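# Mobile manipulator closes a sliding door gently

## Task

Close the sliding door completely without slamming it in either direction, keep the robot upright and untilted, and leave every other object where it began; the door must stay shut by itself, not because the robot is holding it.

## Robot and tools

Robot: TidyBot++, a mobile base 0.54 m long, 0.50 m wide and 0.38 m high on four powered casters. It carries a single seven-joint arm with a two-finger gripper. The shoulder sits 0.12 m ahead of the base centre at 0.68 m height. Two cameras: base_camera (fixed on the base, 644x364) and wrist_camera (fisheye on the hand, 644x476, looking along the hand).

Frames: the base frame has its origin on the floor below the base centre, x forward, y left, z up. hand_pose is reported in this frame. It is the point between the finger pads; its z axis runs out along the fingers and the fingers close along its y axis. The odometry frame is where the base frame was at scene start. base_odometry integrates wheel turns, so wheel slip shows up as false travel; it drifts a few cm and several degrees over many moves. Heading is positive to the left, -3.142 to 3.142. base_tilt (degrees) gives forward and right lean, each with roughly 1 degree of fixed bias.

Tools:
- execute_actions(actions, cameras). actions is a list holding one action or nothing; an empty list just reports state and images. An action may contain base, joints, and speeds; base and joint motions begin together.
  base: exactly one key, an offset from where the base last reported itself, in the base frame. translate_m: metres forward (+) or back, -2 to 2. strafe_m: metres left (+) or right, -2 to 2. rotate_rad: radians, counter-clockwise from above (+), -6.3 to 6.3. A move needing over 8.667 s at its top speed is refused.
  joints: absolute targets by name, radians. joint_1_rad any angle (whole arm about vertical; + is clockwise from above, opposite to heading). joint_2_rad -2.249 to 2.249 (shoulder). joint_3_rad any angle (upper arm roll). joint_4_rad -2.579 to 2.579 (elbow). joint_5_rad any angle (forearm roll). joint_6_rad -2.099 to 2.099 (wrist). joint_7_rad any angle (hand roll; hand down, + is counter-clockwise from above; at 1.57 fingers open left-right). gripper_pos 0 (open, about 85 mm gap) to 1 (closed, squeezing about 100 N per finger). Unbounded joints take the short way; turn in steps under half a revolution. Tolerances: ±0.039 for joints 1-4, ±0.056 for 5-7, ±0.03 gripper.
  speeds: optional per-action caps: translate_m and strafe_m 0.05 to 0.5 m/s, rotate_rad 0.1 to 1.57 rad/s (the maximum is the default).
  cameras: list of base_camera, wrist_camera or all; omitted/null means all; [] means none.
  Any unknown key or out-of-range number rejects the whole call with no motion. A joint or base left out of an action may keep pushing toward its previous target.
- wait(seconds): 0 to 10; commands nothing and returns state and images.
- zoom_image(camera, region): region [x0, y0, x1, y1] in pixels of that camera's latest full image, at most 504x504.
- read_manual(section): returns licence texts only; no motion.
- finished_scene(scene): integer scene number; ends it irreversibly and reports success. The door must remain shut once the robot lets go.

Arm geometry: upper arm 0.42 m, forearm 0.31 m, hand 0.31 m to the hand point. With joint_1_rad 0, joint_3_rad 3.14, joint_5_rad 0 (close to the start), the arm moves in the vertical x-z plane. Angles from vertical (+ leaning forward): upper = j2, forearm = j2 - j4, hand = j2 - j4 - j6. Hand reach forward of the shoulder = sum of length*sin(angle); height above it = sum of length*cos(angle). The arm begins folded, hand down, reaching up to 0.08 m past the base front with the elbow up to 1.15 m high. A downward hand reaches at most about 0.94 m height, and only near the base. Joints move at up to 1.39 rad/s (1.22 for 5-7).

Reading results: base_status and joint_status give how each motion ended. done: reached (for the base, wheels turned fully, possibly slipping or blocked short). off_target: resting away from target, maybe still pushing. contact_stop / time_out: target dropped, holding in place; base contact_stop means something shoved the base after it arrived, and wheels keep pushing until the next base command. joint command not followed with a cause line: a self-collision check withheld arm targets (gripper still moves); those joints may say not_followed and be retried later. on_its_own lists motions you did not command. motor_effort is percent of max torque, with the action's peak in brackets; readings have bias and noise. Motor temperatures list one value per arm joint. ARM HIT flags a hard hit on the base or arm itself. A gripper at 1 reading done means nothing is held; off_target means something is between the fingers.

Accuracy: friction leaves the hand 1-2 cm off (more when stretched); resending the same target does nothing. To correct, send each joint its last command plus (wanted minus read). hand_pose can itself be off; trust the images. Held loads make the arm sag.

Things to avoid: slamming the door open or closed (move it slowly, with low speeds); tipping or ending tilted, which can happen if the arm snags above about 0.8 m while the base drives, or from sideways force on a raised hand (back away or retract the arm to right it); driving the arm into things, which can trip a torque sensor (joints 1-4 limit 104.5 N m, warning 56.7; joints 5-7 limit 51.3, warning 29.4) and freeze the arm for 10 s; a blocked base pushing hard until timeout; moving other objects; dropping things. Motors heat while holding loads: MOTOR HOT from 60 °C, and at 75 °C an OVER-TEMPERATURE FAULT lets the arm sink, with affected keys showing limit_stop_at_motor_heat (resend the target). After a stop of any kind, remaining calls in the same reply are skipped. The robot keeps holding its last command while you think, and a base offset is measured from the last reported state. Shorter robot motion is better.

Each tool is called after "Request:" in YAML: its name, and indented under it one key for each argument.

## Session

Request:
execute_actions:
  actions: []

Scene clock: 0.00 s.
Motor temperatures (°C, as the motors report them): [34 32 30 31 35 42 46]
base_odometry: x=+0.000 y=+0.000 heading=+0.000 (m, m, rad; odometry frame)
base_tilt: forward=+0.5 right=-0.3 (deg)
base_status: not commanded
joint_positions: joint_1_rad=-0.050 joint_2_rad=-0.321 joint_3_rad=+3.175 joint_4_rad=-2.509 joint_5_rad=+0.039 joint_6_rad=-0.850 joint_7_rad=+1.567 gripper_pos=+0.000
joint_status: not commanded
motor_effort: joint_1_rad=-1 joint_2_rad=-1 joint_3_rad=+1 joint_4_rad=+12 joint_5_rad=+0 joint_6_rad=+1 joint_7_rad=+0 (%)
hand_pose: x=+0.2756 y=-0.0039 z=+0.5899 quat_wxyz=(+0.010, +0.998, +0.020, +0.052) (m; base frame)
pictures: base_camera, wrist_camera
Images, in order (width x height): base_camera 644x364, wrist_camera 644x476.

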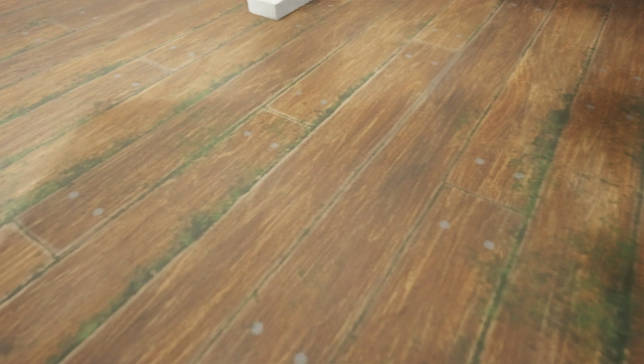

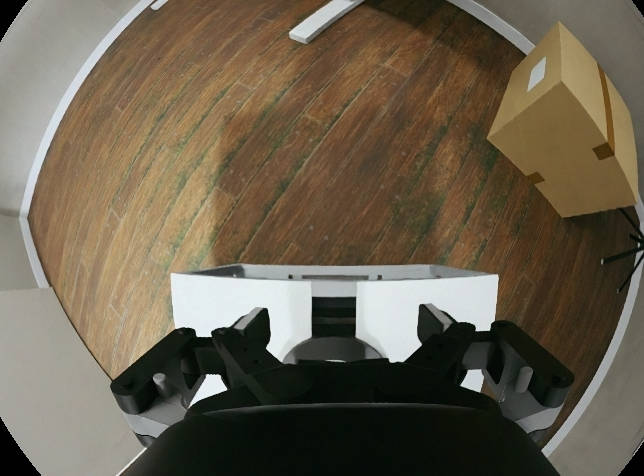

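Request:
execute_actions:
  actions:
    - {"joints":{"joint_6_rad":0.45}}
  cameras: ["wrist_camera"]

Scene clock: 3.00 s.
Motor temperatures (°C, as the motors report them): [34 32 30 31 35 42 46]
base_odometry: x=+0.000 y=+0.000 heading=+0.000 (m, m, rad; odometry frame)
base_tilt: forward=+0.5 right=-0.3 (deg)
base_status: not commanded
joint_positions: joint_1_rad=-0.050 joint_2_rad=-0.321 joint_3_rad=+3.175 joint_4_rad=-2.507 joint_5_rad=+0.039 joint_6_rad=+0.434 joint_7_rad=+1.567 gripper_pos=+0.000
joint_status: all done
motor_effort: joint_1_rad=-1(1) joint_2_rad=-6(6) joint_3_rad=+1(1) joint_4_rad=+17(18) joint_5_rad=+0(0) joint_6_rad=+9(8) joint_7_rad=+0(0) (%)
hand_pose: x=+0.5492 y=+0.0129 z=+0.8434 quat_wxyz=(-0.006, +0.768, +0.021, +0.640) (m; base frame)
pictures: wrist_camera
Images, in order (width x height): wrist_camera 644x476.

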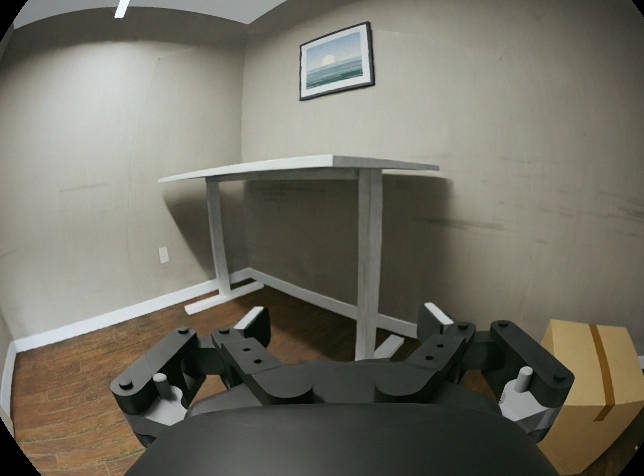

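Request:
execute_actions:
  actions:
    - {"joints":{"joint_1_rad":-1.3}}
  cameras: ["wrist_camera"]

Scene clock: 7.63 s.
Motor temperatures (°C, as the motors report them): [34 32 30 31 35 42 46]
base_odometry: x=+0.000 y=+0.000 heading=+0.000 (m, m, rad; odometry frame)
base_tilt: forward=+0.5 right=-0.3 (deg)
base_status: not commanded
joint_positions: joint_1_rad=-1.290 joint_2_rad=-0.321 joint_3_rad=+3.175 joint_4_rad=-2.507 joint_5_rad=+0.039 joint_6_rad=+0.434 joint_7_rad=+1.567 gripper_pos=+0.000
joint_status: all done
motor_effort: joint_1_rad=-1(1) joint_2_rad=-6(6) joint_3_rad=+1(1) joint_4_rad=+17(17) joint_5_rad=+0(0) joint_6_rad=+9(9) joint_7_rad=+0(0) (%)
hand_pose: x=+0.2466 y=+0.4110 z=+0.8434 quat_wxyz=(-0.377, +0.613, +0.464, +0.517) (m; base frame)
pictures: wrist_camera
Images, in order (width x height): wrist_camera 644x476.

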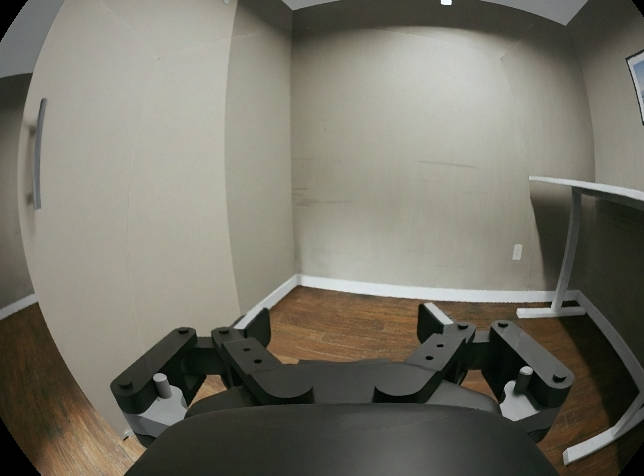

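Request:
execute_actions:
  actions:
    - {"joints":{"joint_1_rad":-2.6}}
  cameras: ["wrist_camera"]

Scene clock: 13.50 s.
Motor temperatures (°C, as the motors report them): [34 32 30 31 35 42 46]
base_odometry: x=+0.000 y=+0.000 heading=+0.000 (m, m, rad; odometry frame)
base_tilt: forward=+0.5 right=-0.3 (deg)
base_status: not commanded
joint_positions: joint_1_rad=-2.590 joint_2_rad=-0.321 joint_3_rad=+3.175 joint_4_rad=-2.507 joint_5_rad=+0.039 joint_6_rad=+0.434 joint_7_rad=+1.567 gripper_pos=+0.000
joint_status: all done
motor_effort: joint_1_rad=-1(1) joint_2_rad=-7(7) joint_3_rad=+1(1) joint_4_rad=+17(17) joint_5_rad=+0(0) joint_6_rad=+8(8) joint_7_rad=+0(0) (%)
hand_pose: x=-0.2429 y=+0.2329 z=+0.8434 quat_wxyz=(-0.613, +0.207, +0.740, +0.184) (m; base frame)
pictures: wrist_camera
Images, in order (width x height): wrist_camera 644x476.

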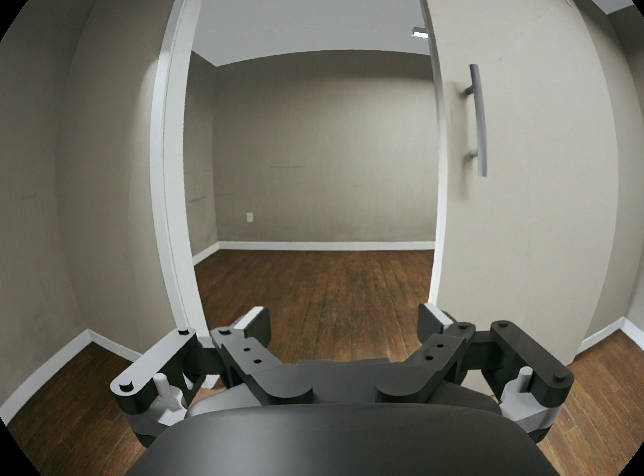

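Request:
execute_actions:
  actions:
    - {"base":{"rotate_rad":2.7},"joints":{"joint_1_rad":0,"joint_3_rad":3.14,"joint_5_rad":0,"joint_6_rad":0.62}}

Scene clock: 20.07 s.
Motor temperatures (°C, as the motors report them): [34 32 30 31 35 42 46]
base_odometry: x=+0.000 y=+0.000 heading=+2.700 (m, m, rad; odometry frame)
base_tilt: forward=+0.5 right=-0.3 (deg)
base_status: done
joint_positions: joint_1_rad=-0.010 joint_2_rad=-0.321 joint_3_rad=+3.154 joint_4_rad=-2.507 joint_5_rad=+0.020 joint_6_rad=+0.582 joint_7_rad=+1.567 gripper_pos=+0.000
joint_status: all done
motor_effort: joint_1_rad=-1(2) joint_2_rad=-7(7) joint_3_rad=+1(2) joint_4_rad=+17(18) joint_5_rad=+0(0) joint_6_rad=+9(10) joint_7_rad=+0(0) (%)
hand_pose: x=+0.5541 y=+0.0031 z=+0.8893 quat_wxyz=(+0.000, +0.719, +0.006, +0.695) (m; base frame)
pictures: base_camera, wrist_camera
Images, in order (width x height): base_camera 644x364, wrist_camera 644x476.

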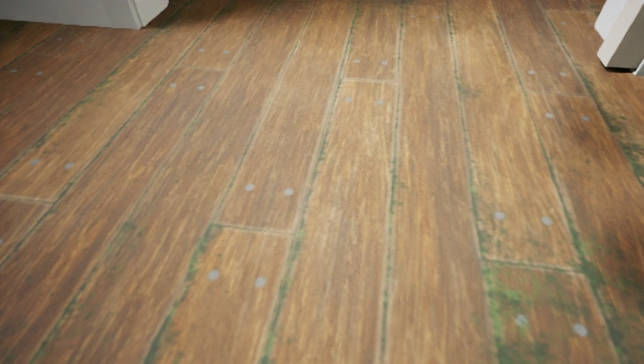

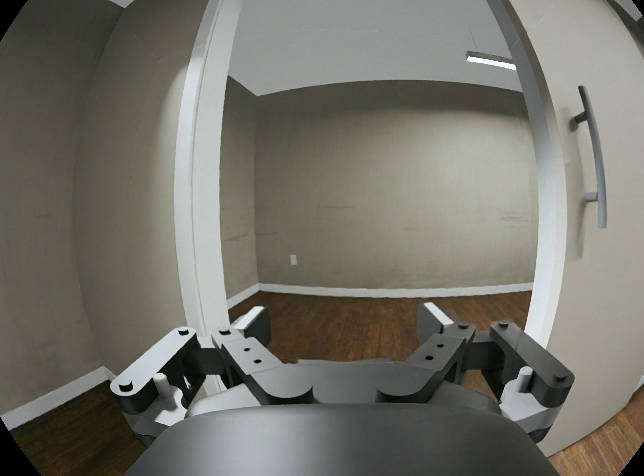

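Request:
execute_actions:
  actions:
    - {"base":{"rotate_rad":-0.15}}
  cameras: []

Request:
execute_actions:
  actions:
    - {"base":{"strafe_m":-0.45},"joints":{"joint_6_rad":0.66}}

Scene clock: 27.03 s.
Motor temperatures (°C, as the motors report them): [34 32 30 31 35 42 46]
base_odometry: x=+0.000 y=+0.000 heading=+2.550 (m, m, rad; odometry frame)
base_tilt: forward=+0.5 right=-0.3 (deg)
base_status: done
joint_positions: joint_1_rad=-0.005 joint_2_rad=-0.321 joint_3_rad=+3.149 joint_4_rad=-2.507 joint_5_rad=+0.018 joint_6_rad=+0.582 joint_7_rad=+1.567 gripper_pos=+0.000
joint_status: not commanded
motor_effort: joint_1_rad=-1(2) joint_2_rad=-6(7) joint_3_rad=+1(2) joint_4_rad=+17(17) joint_5_rad=+0(0) joint_6_rad=+9(9) joint_7_rad=+0(0) (%)
hand_pose: x=+0.5540 y=+0.0032 z=+0.8893 quat_wxyz=(+0.000, +0.719, +0.006, +0.695) (m; base frame)
pictures: none
No camera images: the call's "cameras" was empty. Leave "cameras" out to get every camera's image.

Scene clock: 29.30 s.
Motor temperatures (°C, as the motors report them): [34 32 30 31 35 42 46]
base_odometry: x=+0.250 y=+0.374 heading=+2.550 (m, m, rad; odometry frame)
base_tilt: forward=+0.5 right=-0.2 (deg)
base_status: done
joint_positions: joint_1_rad=-0.005 joint_2_rad=-0.321 joint_3_rad=+3.147 joint_4_rad=-2.507 joint_5_rad=+0.017 joint_6_rad=+0.628 joint_7_rad=+1.567 gripper_pos=+0.000
joint_status: all done
motor_effort: joint_1_rad=-1(0) joint_2_rad=-7(7) joint_3_rad=+0(2) joint_4_rad=+18(18) joint_5_rad=+0(1) joint_6_rad=+9(9) joint_7_rad=+0(0) (%)
hand_pose: x=+0.5541 y=+0.0040 z=+0.9034 quat_wxyz=(+0.000, +0.703, +0.007, +0.711) (m; base frame)
pictures: base_camera, wrist_camera
Images, in order (width x height): base_camera 644x364, wrist_camera 644x476.

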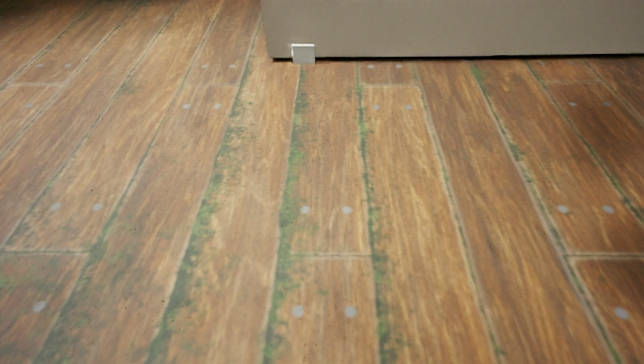

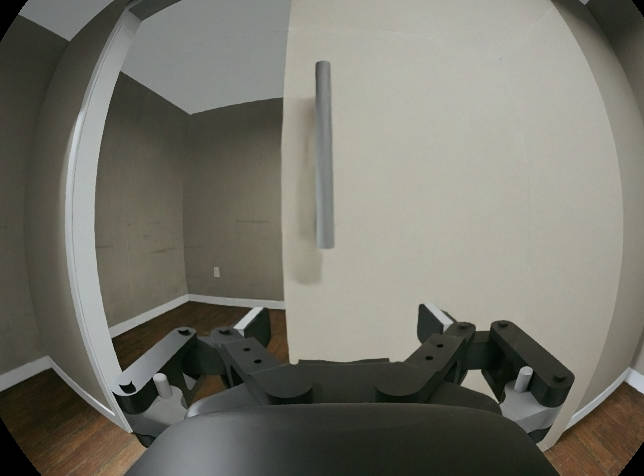

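Request:
execute_actions:
  actions:
    - {"base":{"rotate_rad":0.015},"joints":{"joint_1_rad":0.01,"joint_2_rad":-0.19,"joint_4_rad":-2.09,"joint_5_rad":-0.02,"joint_6_rad":0.32}}
  cameras: []

Request:
execute_actions:
  actions:
    - {"base":{"translate_m":0.12},"speeds":{"translate_m":0.15}}

Scene clock: 40.03 s.
Motor temperatures (°C, as the motors report them): [34 32 30 31 35 42 46]
base_odometry: x=+0.250 y=+0.374 heading=+2.565 (m, m, rad; odometry frame)
base_tilt: forward=+0.5 right=-0.3 (deg)
base_status: done
joint_positions: joint_1_rad=-0.004 joint_2_rad=-0.200 joint_3_rad=+3.146 joint_4_rad=-2.101 joint_5_rad=+0.000 joint_6_rad=+0.357 joint_7_rad=+1.567 gripper_pos=+0.000
joint_status: all done
motor_effort: joint_1_rad=-1(0) joint_2_rad=-13(13) joint_3_rad=+1(2) joint_4_rad=+20(19) joint_5_rad=+0(0) joint_6_rad=+9(9) joint_7_rad=+0(0) (%)
hand_pose: x=+0.6439 y=+0.0006 z=+1.0007 quat_wxyz=(-0.001, +0.697, -0.002, +0.717) (m; base frame)
pictures: none
No camera images: the call's "cameras" was empty. Leave "cameras" out to get every camera's image.

Scene clock: 41.50 s.
Motor temperatures (°C, as the motors report them): [34 32 30 31 35 42 46]
base_odometry: x=+0.150 y=+0.440 heading=+2.565 (m, m, rad; odometry frame)
base_tilt: forward=+0.5 right=-0.3 (deg)
base_status: done
joint_positions: joint_1_rad=-0.003 joint_2_rad=-0.191 joint_3_rad=+3.146 joint_4_rad=-2.100 joint_5_rad=+0.000 joint_6_rad=+0.356 joint_7_rad=+1.567 gripper_pos=+0.000
joint_status: not commanded
motor_effort: joint_1_rad=-1(1) joint_2_rad=-13(15) joint_3_rad=+0(1) joint_4_rad=+20(20) joint_5_rad=+0(0) joint_6_rad=+9(9) joint_7_rad=+0(0) (%)
hand_pose: x=+0.6470 y=+0.0002 z=+0.9957 quat_wxyz=(-0.001, +0.701, -0.002, +0.713) (m; base frame)
pictures: base_camera, wrist_camera
Images, in order (width x height): base_camera 644x364, wrist_camera 644x476.

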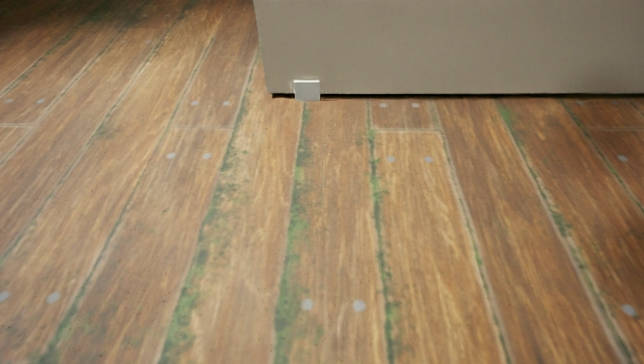

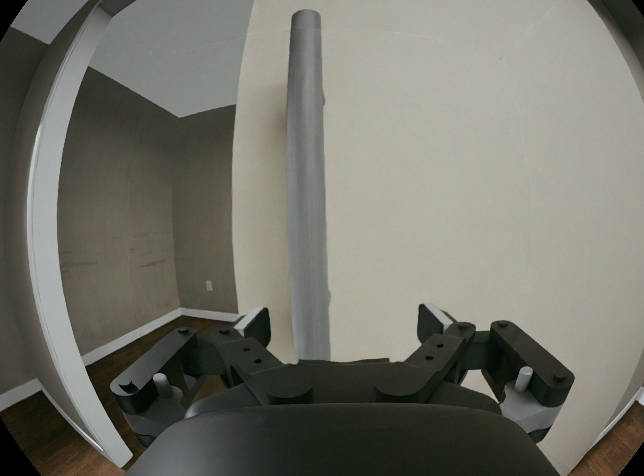

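Request:
execute_actions:
  actions:
    - {"base":{"strafe_m":0.022},"speeds":{"strafe_m":0.1}}
  cameras: []

Request:
execute_actions:
  actions:
    - {"base":{"translate_m":0.06},"speeds":{"translate_m":0.08}}

Scene clock: 44.63 s.
Motor temperatures (°C, as the motors report them): [34 32 30 31 35 42 46]
base_odometry: x=+0.138 y=+0.421 heading=+2.565 (m, m, rad; odometry frame)
base_tilt: forward=+0.5 right=-0.3 (deg)
base_status: done
joint_positions: joint_1_rad=+0.001 joint_2_rad=-0.191 joint_3_rad=+3.142 joint_4_rad=-2.100 joint_5_rad=-0.001 joint_6_rad=+0.356 joint_7_rad=+1.567 gripper_pos=+0.000
joint_status: not commanded
motor_effort: joint_1_rad=-1(2) joint_2_rad=-13(14) joint_3_rad=+1(1) joint_4_rad=+19(20) joint_5_rad=+0(0) joint_6_rad=+9(9) joint_7_rad=+0(0) (%)
hand_pose: x=+0.6470 y=+0.0002 z=+0.9957 quat_wxyz=(-0.001, +0.701, -0.002, +0.713) (m; base frame)
pictures: none
No camera images: the call's "cameras" was empty. Leave "cameras" out to get every camera's image.

Scene clock: 45.93 s.
Motor temperatures (°C, as the motors report them): [34 32 30 31 35 42 46]
base_odometry: x=+0.087 y=+0.454 heading=+2.565 (m, m, rad; odometry frame)
base_tilt: forward=+0.5 right=-0.3 (deg)
base_status: done
joint_positions: joint_1_rad=+0.001 joint_2_rad=-0.190 joint_3_rad=+3.142 joint_4_rad=-2.100 joint_5_rad=-0.001 joint_6_rad=+0.355 joint_7_rad=+1.567 gripper_pos=+0.000
joint_status: not commanded
motor_effort: joint_1_rad=-1(1) joint_2_rad=-13(15) joint_3_rad=+1(1) joint_4_rad=+20(20) joint_5_rad=+0(0) joint_6_rad=+9(9) joint_7_rad=+0(0) (%)
hand_pose: x=+0.6473 y=+0.0002 z=+0.9953 quat_wxyz=(-0.001, +0.701, -0.002, +0.713) (m; base frame)
pictures: base_camera, wrist_camera
Images, in order (width x height): base_camera 644x364, wrist_camera 644x476.

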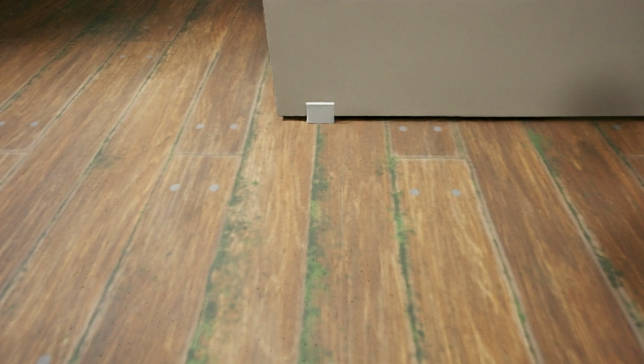

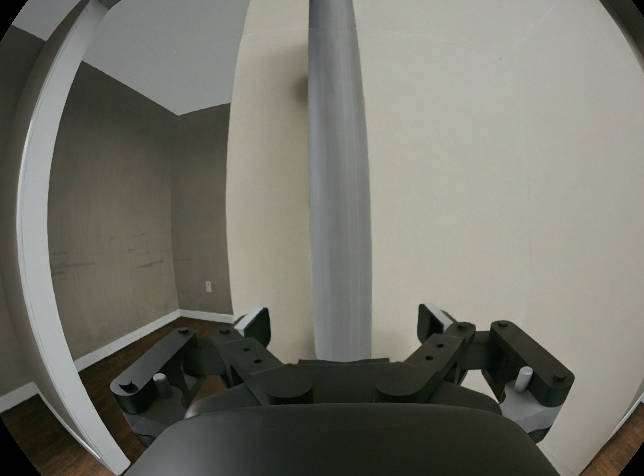

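Request:
execute_actions:
  actions:
    - {"joints":{"gripper_pos":0.8}}
  cameras: ["wrist_camera"]

Scene clock: 49.53 s.
Motor temperatures (°C, as the motors report them): [34 32 30 31 35 42 46]
base_odometry: x=+0.087 y=+0.454 heading=+2.565 (m, m, rad; odometry frame)
base_tilt: forward=+0.5 right=-0.3 (deg)
base_status: not commanded
joint_positions: joint_1_rad=+0.001 joint_2_rad=-0.190 joint_3_rad=+3.142 joint_4_rad=-2.100 joint_5_rad=-0.001 joint_6_rad=+0.355 joint_7_rad=+1.567 gripper_pos=+0.763
joint_status: gripper_pos off_target (ended at +0.763, target +0.800)
motor_effort: joint_1_rad=-1(1) joint_2_rad=-13(13) joint_3_rad=+1(2) joint_4_rad=+19(21) joint_5_rad=-2(2) joint_6_rad=+9(9) joint_7_rad=-2(2) (%)
hand_pose: x=+0.6473 y=+0.0005 z=+0.9953 quat_wxyz=(-0.001, +0.701, -0.002, +0.713) (m; base frame)
pictures: wrist_camera
Images, in order (width x height): wrist_camera 644x476.

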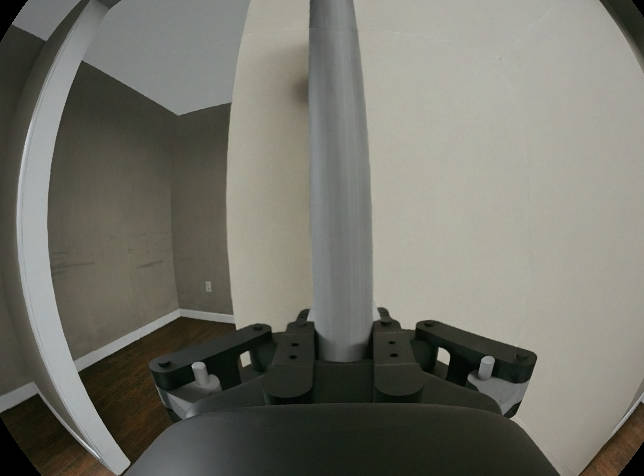

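Request:
execute_actions:
  actions:
    - {"joints":{"gripper_pos":1}}
  cameras: []

Request:
execute_actions:
  actions:
    - {"base":{"strafe_m":0.15},"speeds":{"strafe_m":0.05}}

Scene clock: 51.90 s.
Motor temperatures (°C, as the motors report them): [34 32 30 31 35 42 46]
base_odometry: x=+0.087 y=+0.454 heading=+2.565 (m, m, rad; odometry frame)
base_tilt: forward=+0.6 right=-0.3 (deg)
base_status: not commanded
joint_positions: joint_1_rad=+0.001 joint_2_rad=-0.190 joint_3_rad=+3.142 joint_4_rad=-2.100 joint_5_rad=-0.001 joint_6_rad=+0.355 joint_7_rad=+1.567 gripper_pos=+0.763
joint_status: gripper_pos off_target (ended at +0.763, target +1.000)
motor_effort: joint_1_rad=-1(1) joint_2_rad=-13(13) joint_3_rad=+1(1) joint_4_rad=+19(20) joint_5_rad=-2(2) joint_6_rad=+9(9) joint_7_rad=-2(2) (%)
hand_pose: x=+0.6473 y=+0.0005 z=+0.9953 quat_wxyz=(-0.001, +0.701, -0.002, +0.713) (m; base frame)
pictures: none
No camera images: the call's "cameras" was empty. Leave "cameras" out to get every camera's image.

Scene clock: 55.50 s.
Motor temperatures (°C, as the motors report them): [34 32 30 31 35 42 46]
base_odometry: x=+0.005 y=+0.328 heading=+2.565 (m, m, rad; odometry frame)
base_tilt: forward=+0.5 right=-0.3 (deg)
base_status: done
joint_positions: joint_1_rad=+0.027 joint_2_rad=-0.187 joint_3_rad=+3.155 joint_4_rad=-2.096 joint_5_rad=-0.001 joint_6_rad=+0.353 joint_7_rad=+1.567 gripper_pos=+0.764
joint_status: not commanded
motor_effort: joint_1_rad=-3(8) joint_2_rad=-14(16) joint_3_rad=-1(8) joint_4_rad=+20(22) joint_5_rad=+0(3) joint_6_rad=+9(9) joint_7_rad=-1(3) (%)
hand_pose: x=+0.6484 y=-0.0207 z=+0.9953 quat_wxyz=(+0.012, +0.702, -0.016, +0.712) (m; base frame)
pictures: base_camera, wrist_camera
Images, in order (width x height): base_camera 644x364, wrist_camera 644x476.

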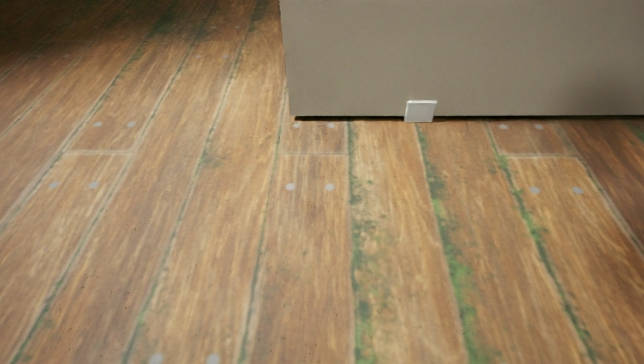

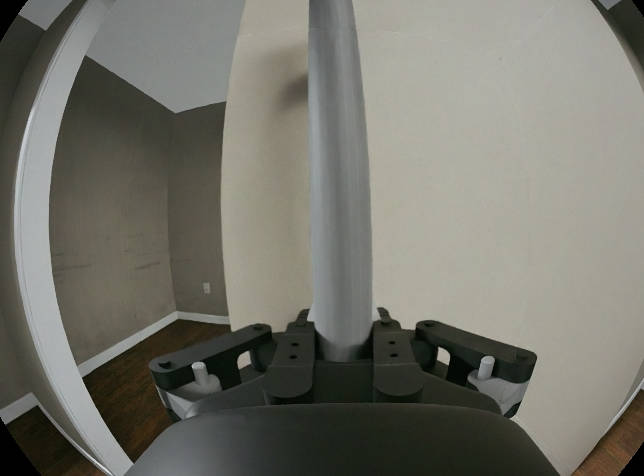

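Request:
execute_actions:
  actions:
    - {"base":{"strafe_m":0.55},"speeds":{"strafe_m":0.1}}

Scene clock: 64.83 s.
Motor temperatures (°C, as the motors report them): [34 32 30 31 35 42 46]
base_odometry: x=-0.295 y=-0.133 heading=+2.565 (m, m, rad; odometry frame)
base_tilt: forward=+0.6 right=-0.3 (deg)
base_status: done
joint_positions: joint_1_rad=+0.017 joint_2_rad=-0.151 joint_3_rad=+3.148 joint_4_rad=-2.065 joint_5_rad=-0.004 joint_6_rad=+0.353 joint_7_rad=+1.567 gripper_pos=+0.765
joint_status: not commanded
motor_effort: joint_1_rad=-1(10) joint_2_rad=-22(24) joint_3_rad=+1(11) joint_4_rad=+15(20) joint_5_rad=+0(2) joint_6_rad=+8(10) joint_7_rad=-1(3) (%)
hand_pose: x=+0.6629 y=-0.0124 z=+0.9956 quat_wxyz=(+0.006, +0.703, -0.012, +0.711) (m; base frame)
pictures: base_camera, wrist_camera
Images, in order (width x height): base_camera 644x364, wrist_camera 644x476.

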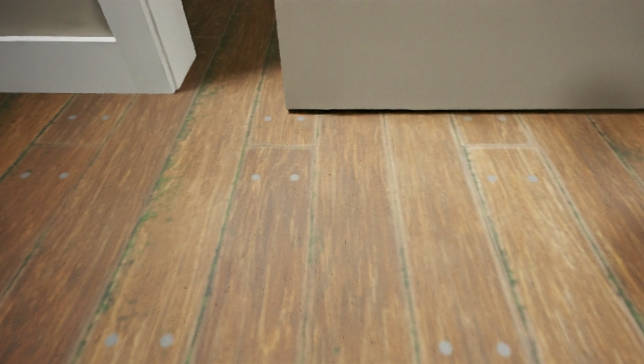

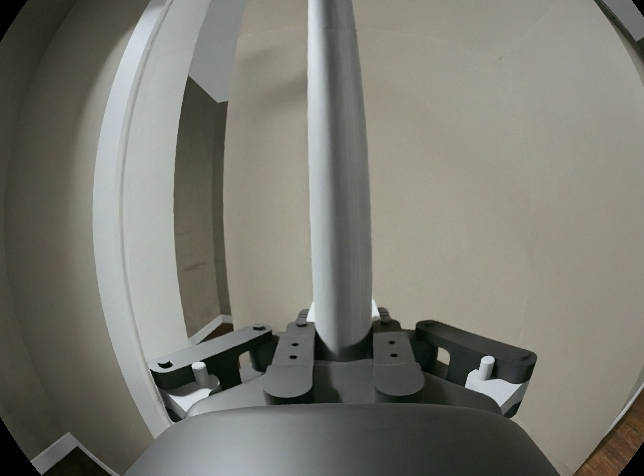

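Request:
execute_actions:
  actions:
    - {"base":{"translate_m":0.018},"speeds":{"translate_m":0.05}}
  cameras: []

Request:
execute_actions:
  actions:
    - {"base":{"strafe_m":0.17},"speeds":{"strafe_m":0.05}}

Scene clock: 68.53 s.
Motor temperatures (°C, as the motors report them): [34 32 30 31 35 42 46]
base_odometry: x=-0.310 y=-0.123 heading=+2.565 (m, m, rad; odometry frame)
base_tilt: forward=+0.5 right=-0.3 (deg)
base_status: done
joint_positions: joint_1_rad=+0.019 joint_2_rad=-0.191 joint_3_rad=+3.148 joint_4_rad=-2.097 joint_5_rad=-0.005 joint_6_rad=+0.347 joint_7_rad=+1.567 gripper_pos=+0.765
joint_status: not commanded
motor_effort: joint_1_rad=-3(5) joint_2_rad=-14(23) joint_3_rad=-1(3) joint_4_rad=+20(23) joint_5_rad=+0(1) joint_6_rad=+10(11) joint_7_rad=-1(1) (%)
hand_pose: x=+0.6473 y=-0.0131 z=+0.9951 quat_wxyz=(+0.007, +0.703, -0.013, +0.711) (m; base frame)
pictures: none
No camera images: the call's "cameras" was empty. Leave "cameras" out to get every camera's image.

Scene clock: 72.53 s.
Motor temperatures (°C, as the motors report them): [34 32 30 31 35 42 46]
base_odometry: x=-0.403 y=-0.266 heading=+2.565 (m, m, rad; odometry frame)
base_tilt: forward=+0.5 right=-0.3 (deg)
base_status: done
joint_positions: joint_1_rad=+0.027 joint_2_rad=-0.185 joint_3_rad=+3.155 joint_4_rad=-2.091 joint_5_rad=-0.005 joint_6_rad=+0.347 joint_7_rad=+1.567 gripper_pos=+0.765
joint_status: not commanded
motor_effort: joint_1_rad=-2(8) joint_2_rad=-14(17) joint_3_rad=-1(7) joint_4_rad=+20(23) joint_5_rad=+0(2) joint_6_rad=+10(11) joint_7_rad=-2(2) (%)
hand_pose: x=+0.6496 y=-0.0212 z=+0.9952 quat_wxyz=(+0.011, +0.703, -0.018, +0.711) (m; base frame)
pictures: base_camera, wrist_camera
Images, in order (width x height): base_camera 644x364, wrist_camera 644x476.

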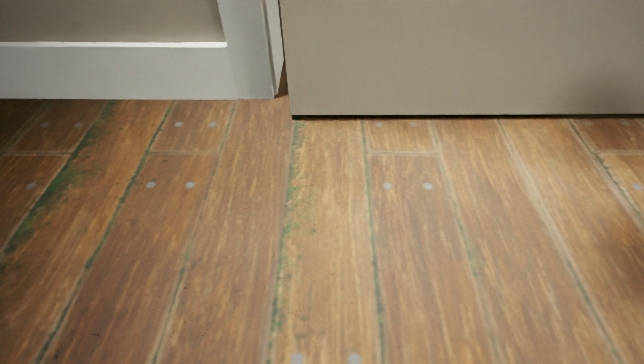

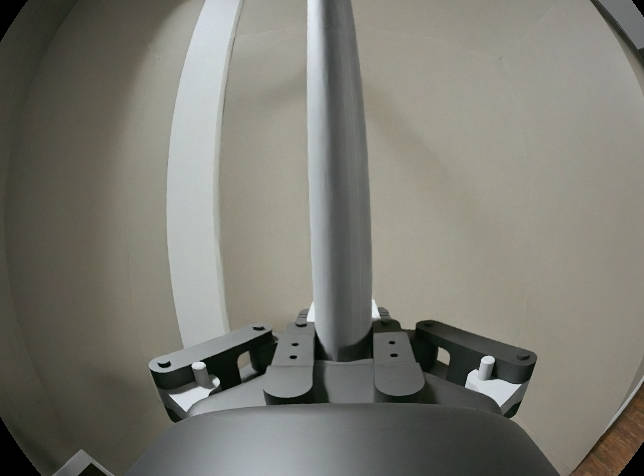

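Gap about 3 cm plus the overlap.

Request:
execute_actions:
  actions:
    - {"base":{"strafe_m":0.07},"speeds":{"strafe_m":0.05}}

Scene clock: 75.70 s.
Motor temperatures (°C, as the motors report them): [34 32 30 31 35 42 46]
base_odometry: x=-0.441 y=-0.324 heading=+2.564 (m, m, rad; odometry frame)
base_tilt: forward=+0.6 right=-0.3 (deg)
base_status: done
joint_positions: joint_1_rad=+0.029 joint_2_rad=-0.181 joint_3_rad=+3.159 joint_4_rad=-2.088 joint_5_rad=-0.005 joint_6_rad=+0.347 joint_7_rad=+1.567 gripper_pos=+0.765
joint_status: not commanded
motor_effort: joint_1_rad=-3(9) joint_2_rad=-15(18) joint_3_rad=-2(8) joint_4_rad=+19(21) joint_5_rad=+0(2) joint_6_rad=+9(10) joint_7_rad=-1(2) (%)
hand_pose: x=+0.6509 y=-0.0246 z=+0.9952 quat_wxyz=(+0.013, +0.703, -0.021, +0.711) (m; base frame)
pictures: base_camera, wrist_camera
Images, in order (width x height): base_camera 644x364, wrist_camera 644x476.

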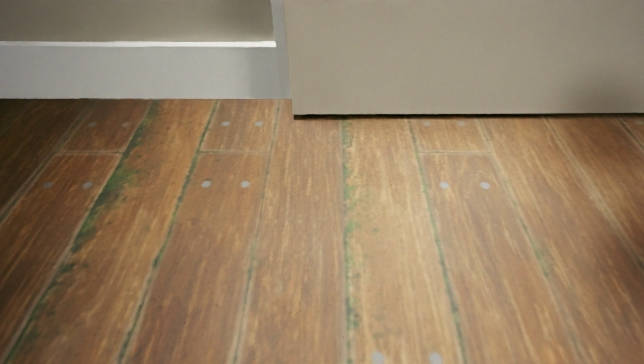

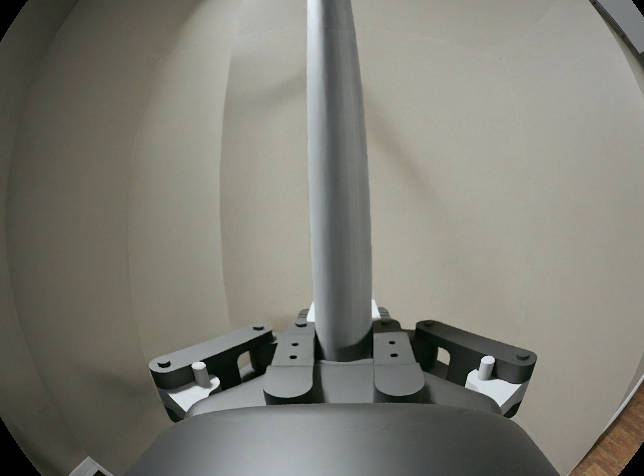

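Request:
execute_actions:
  actions:
    - {"base":{"strafe_m":0.04},"speeds":{"strafe_m":0.05}}
  cameras: ["base_camera"]

Scene clock: 79.37 s.
Motor temperatures (°C, as the motors report them): [34 32 30 31 35 42 46]
base_odometry: x=-0.463 y=-0.357 heading=+2.564 (m, m, rad; odometry frame)
base_tilt: forward=+0.5 right=-0.3 (deg)
base_status: done
joint_positions: joint_1_rad=+0.050 joint_2_rad=-0.176 joint_3_rad=+3.187 joint_4_rad=-2.084 joint_5_rad=-0.006 joint_6_rad=+0.347 joint_7_rad=+1.567 gripper_pos=+0.765
joint_status: not commanded
motor_effort: joint_1_rad=-9(14) joint_2_rad=-15(19) joint_3_rad=-9(15) joint_4_rad=+17(19) joint_5_rad=-1(2) joint_6_rad=+9(10) joint_7_rad=-1(2) (%)
hand_pose: x=+0.6514 y=-0.0523 z=+0.9953 quat_wxyz=(+0.028, +0.703, -0.040, +0.710) (m; base frame)
pictures: base_camera
Images, in order (width x height): base_camera 644x364.

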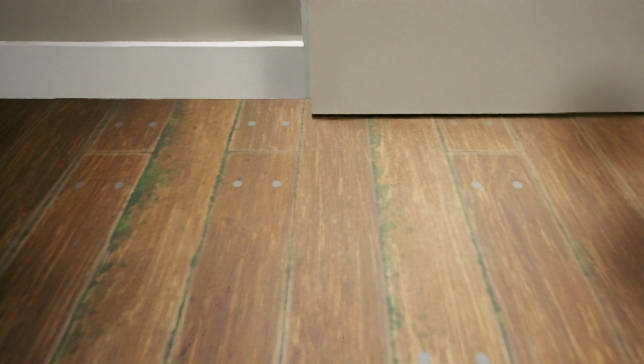

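Request:
execute_actions:
  actions:
    - {"base":{"strafe_m":0.02},"speeds":{"strafe_m":0.05}}
  cameras: ["base_camera"]

Scene clock: 83.27 s.
Motor temperatures (°C, as the motors report them): [34 32 30 31 35 42 46]
base_odometry: x=-0.474 y=-0.374 heading=+2.564 (m, m, rad; odometry frame)
base_tilt: forward=+0.6 right=-0.3 (deg)
base_status: done
joint_positions: joint_1_rad=+0.065 joint_2_rad=-0.172 joint_3_rad=+3.206 joint_4_rad=-2.080 joint_5_rad=-0.006 joint_6_rad=+0.347 joint_7_rad=+1.567 gripper_pos=+0.764
joint_status: not commanded
motor_effort: joint_1_rad=-11(14) joint_2_rad=-17(20) joint_3_rad=-13(15) joint_4_rad=+17(19) joint_5_rad=-1(2) joint_6_rad=+9(10) joint_7_rad=-1(1) (%)
hand_pose: x=+0.6509 y=-0.0718 z=+0.9953 quat_wxyz=(+0.040, +0.702, -0.053, +0.709) (m; base frame)
pictures: base_camera
Images, in order (width x height): base_camera 644x364.

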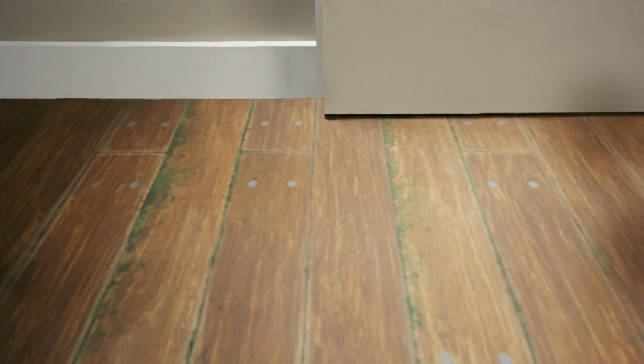

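Request:
execute_actions:
  actions:
    - {"base":{"strafe_m":-0.035},"speeds":{"strafe_m":0.05},"joints":{"gripper_pos":0}}
  cameras: ["wrist_camera"]

Request:
execute_actions:
  actions:
    - {"base":{"translate_m":-0.15},"speeds":{"translate_m":0.15}}

Scene clock: 86.30 s.
Motor temperatures (°C, as the motors report them): [34 32 30 31 35 42 46]
base_odometry: x=-0.455 y=-0.344 heading=+2.564 (m, m, rad; odometry frame)
base_tilt: forward=+0.5 right=-0.3 (deg)
base_status: done
joint_positions: joint_1_rad=+0.016 joint_2_rad=-0.180 joint_3_rad=+3.145 joint_4_rad=-2.083 joint_5_rad=-0.008 joint_6_rad=+0.347 joint_7_rad=+1.567 gripper_pos=+0.000
joint_status: all done
motor_effort: joint_1_rad=-1(12) joint_2_rad=-14(17) joint_3_rad=+1(13) joint_4_rad=+19(20) joint_5_rad=+0(2) joint_6_rad=+9(10) joint_7_rad=+0(1) (%)
hand_pose: x=+0.6522 y=-0.0101 z=+0.9977 quat_wxyz=(+0.004, +0.702, -0.012, +0.712) (m; base frame)
pictures: wrist_camera
Images, in order (width x height): wrist_camera 644x476.

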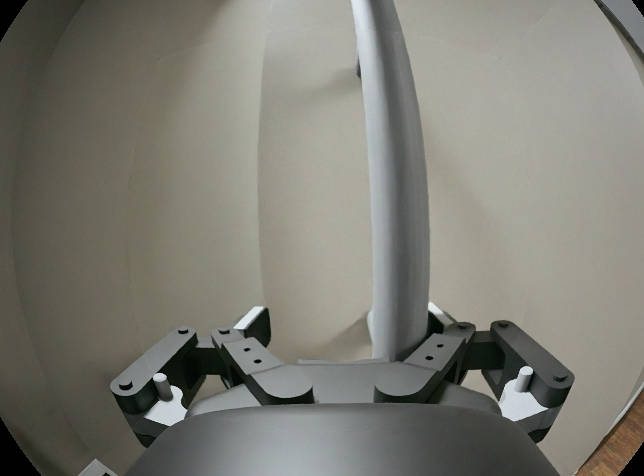

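Scene clock: 87.97 s.
Motor temperatures (°C, as the motors report them): [34 32 30 31 35 42 46]
base_odometry: x=-0.329 y=-0.427 heading=+2.564 (m, m, rad; odometry frame)
base_tilt: forward=+0.5 right=-0.3 (deg)
base_status: done
joint_positions: joint_1_rad=+0.016 joint_2_rad=-0.189 joint_3_rad=+3.145 joint_4_rad=-2.083 joint_5_rad=-0.008 joint_6_rad=+0.347 joint_7_rad=+1.567 gripper_pos=+0.000
joint_status: not commanded
motor_effort: joint_1_rad=-1(0) joint_2_rad=-13(17) joint_3_rad=+1(1) joint_4_rad=+20(19) joint_5_rad=+0(0) joint_6_rad=+9(9) joint_7_rad=+0(0) (%)
hand_pose: x=+0.6491 y=-0.0101 z=+1.0025 quat_wxyz=(+0.004, +0.699, -0.012, +0.715) (m; base frame)
pictures: base_camera, wrist_camera
Images, in order (width x height): base_camera 644x364, wrist_camera 644x476.

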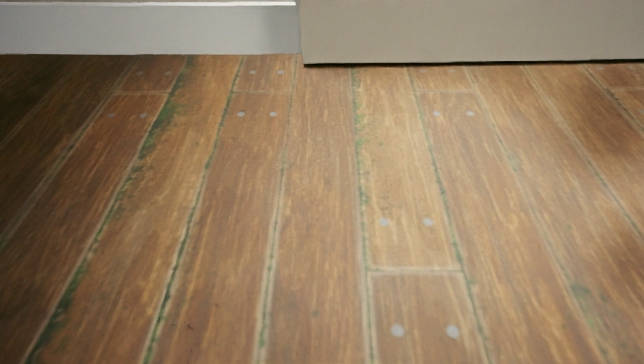

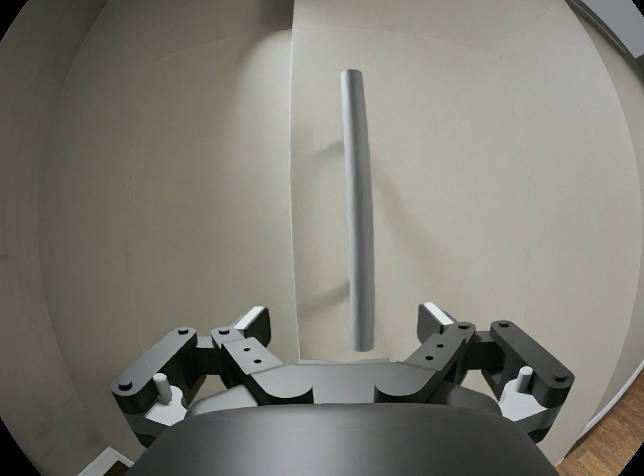

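Request:
finished_scene:
  scene: 1

The scene is finished: the task was done.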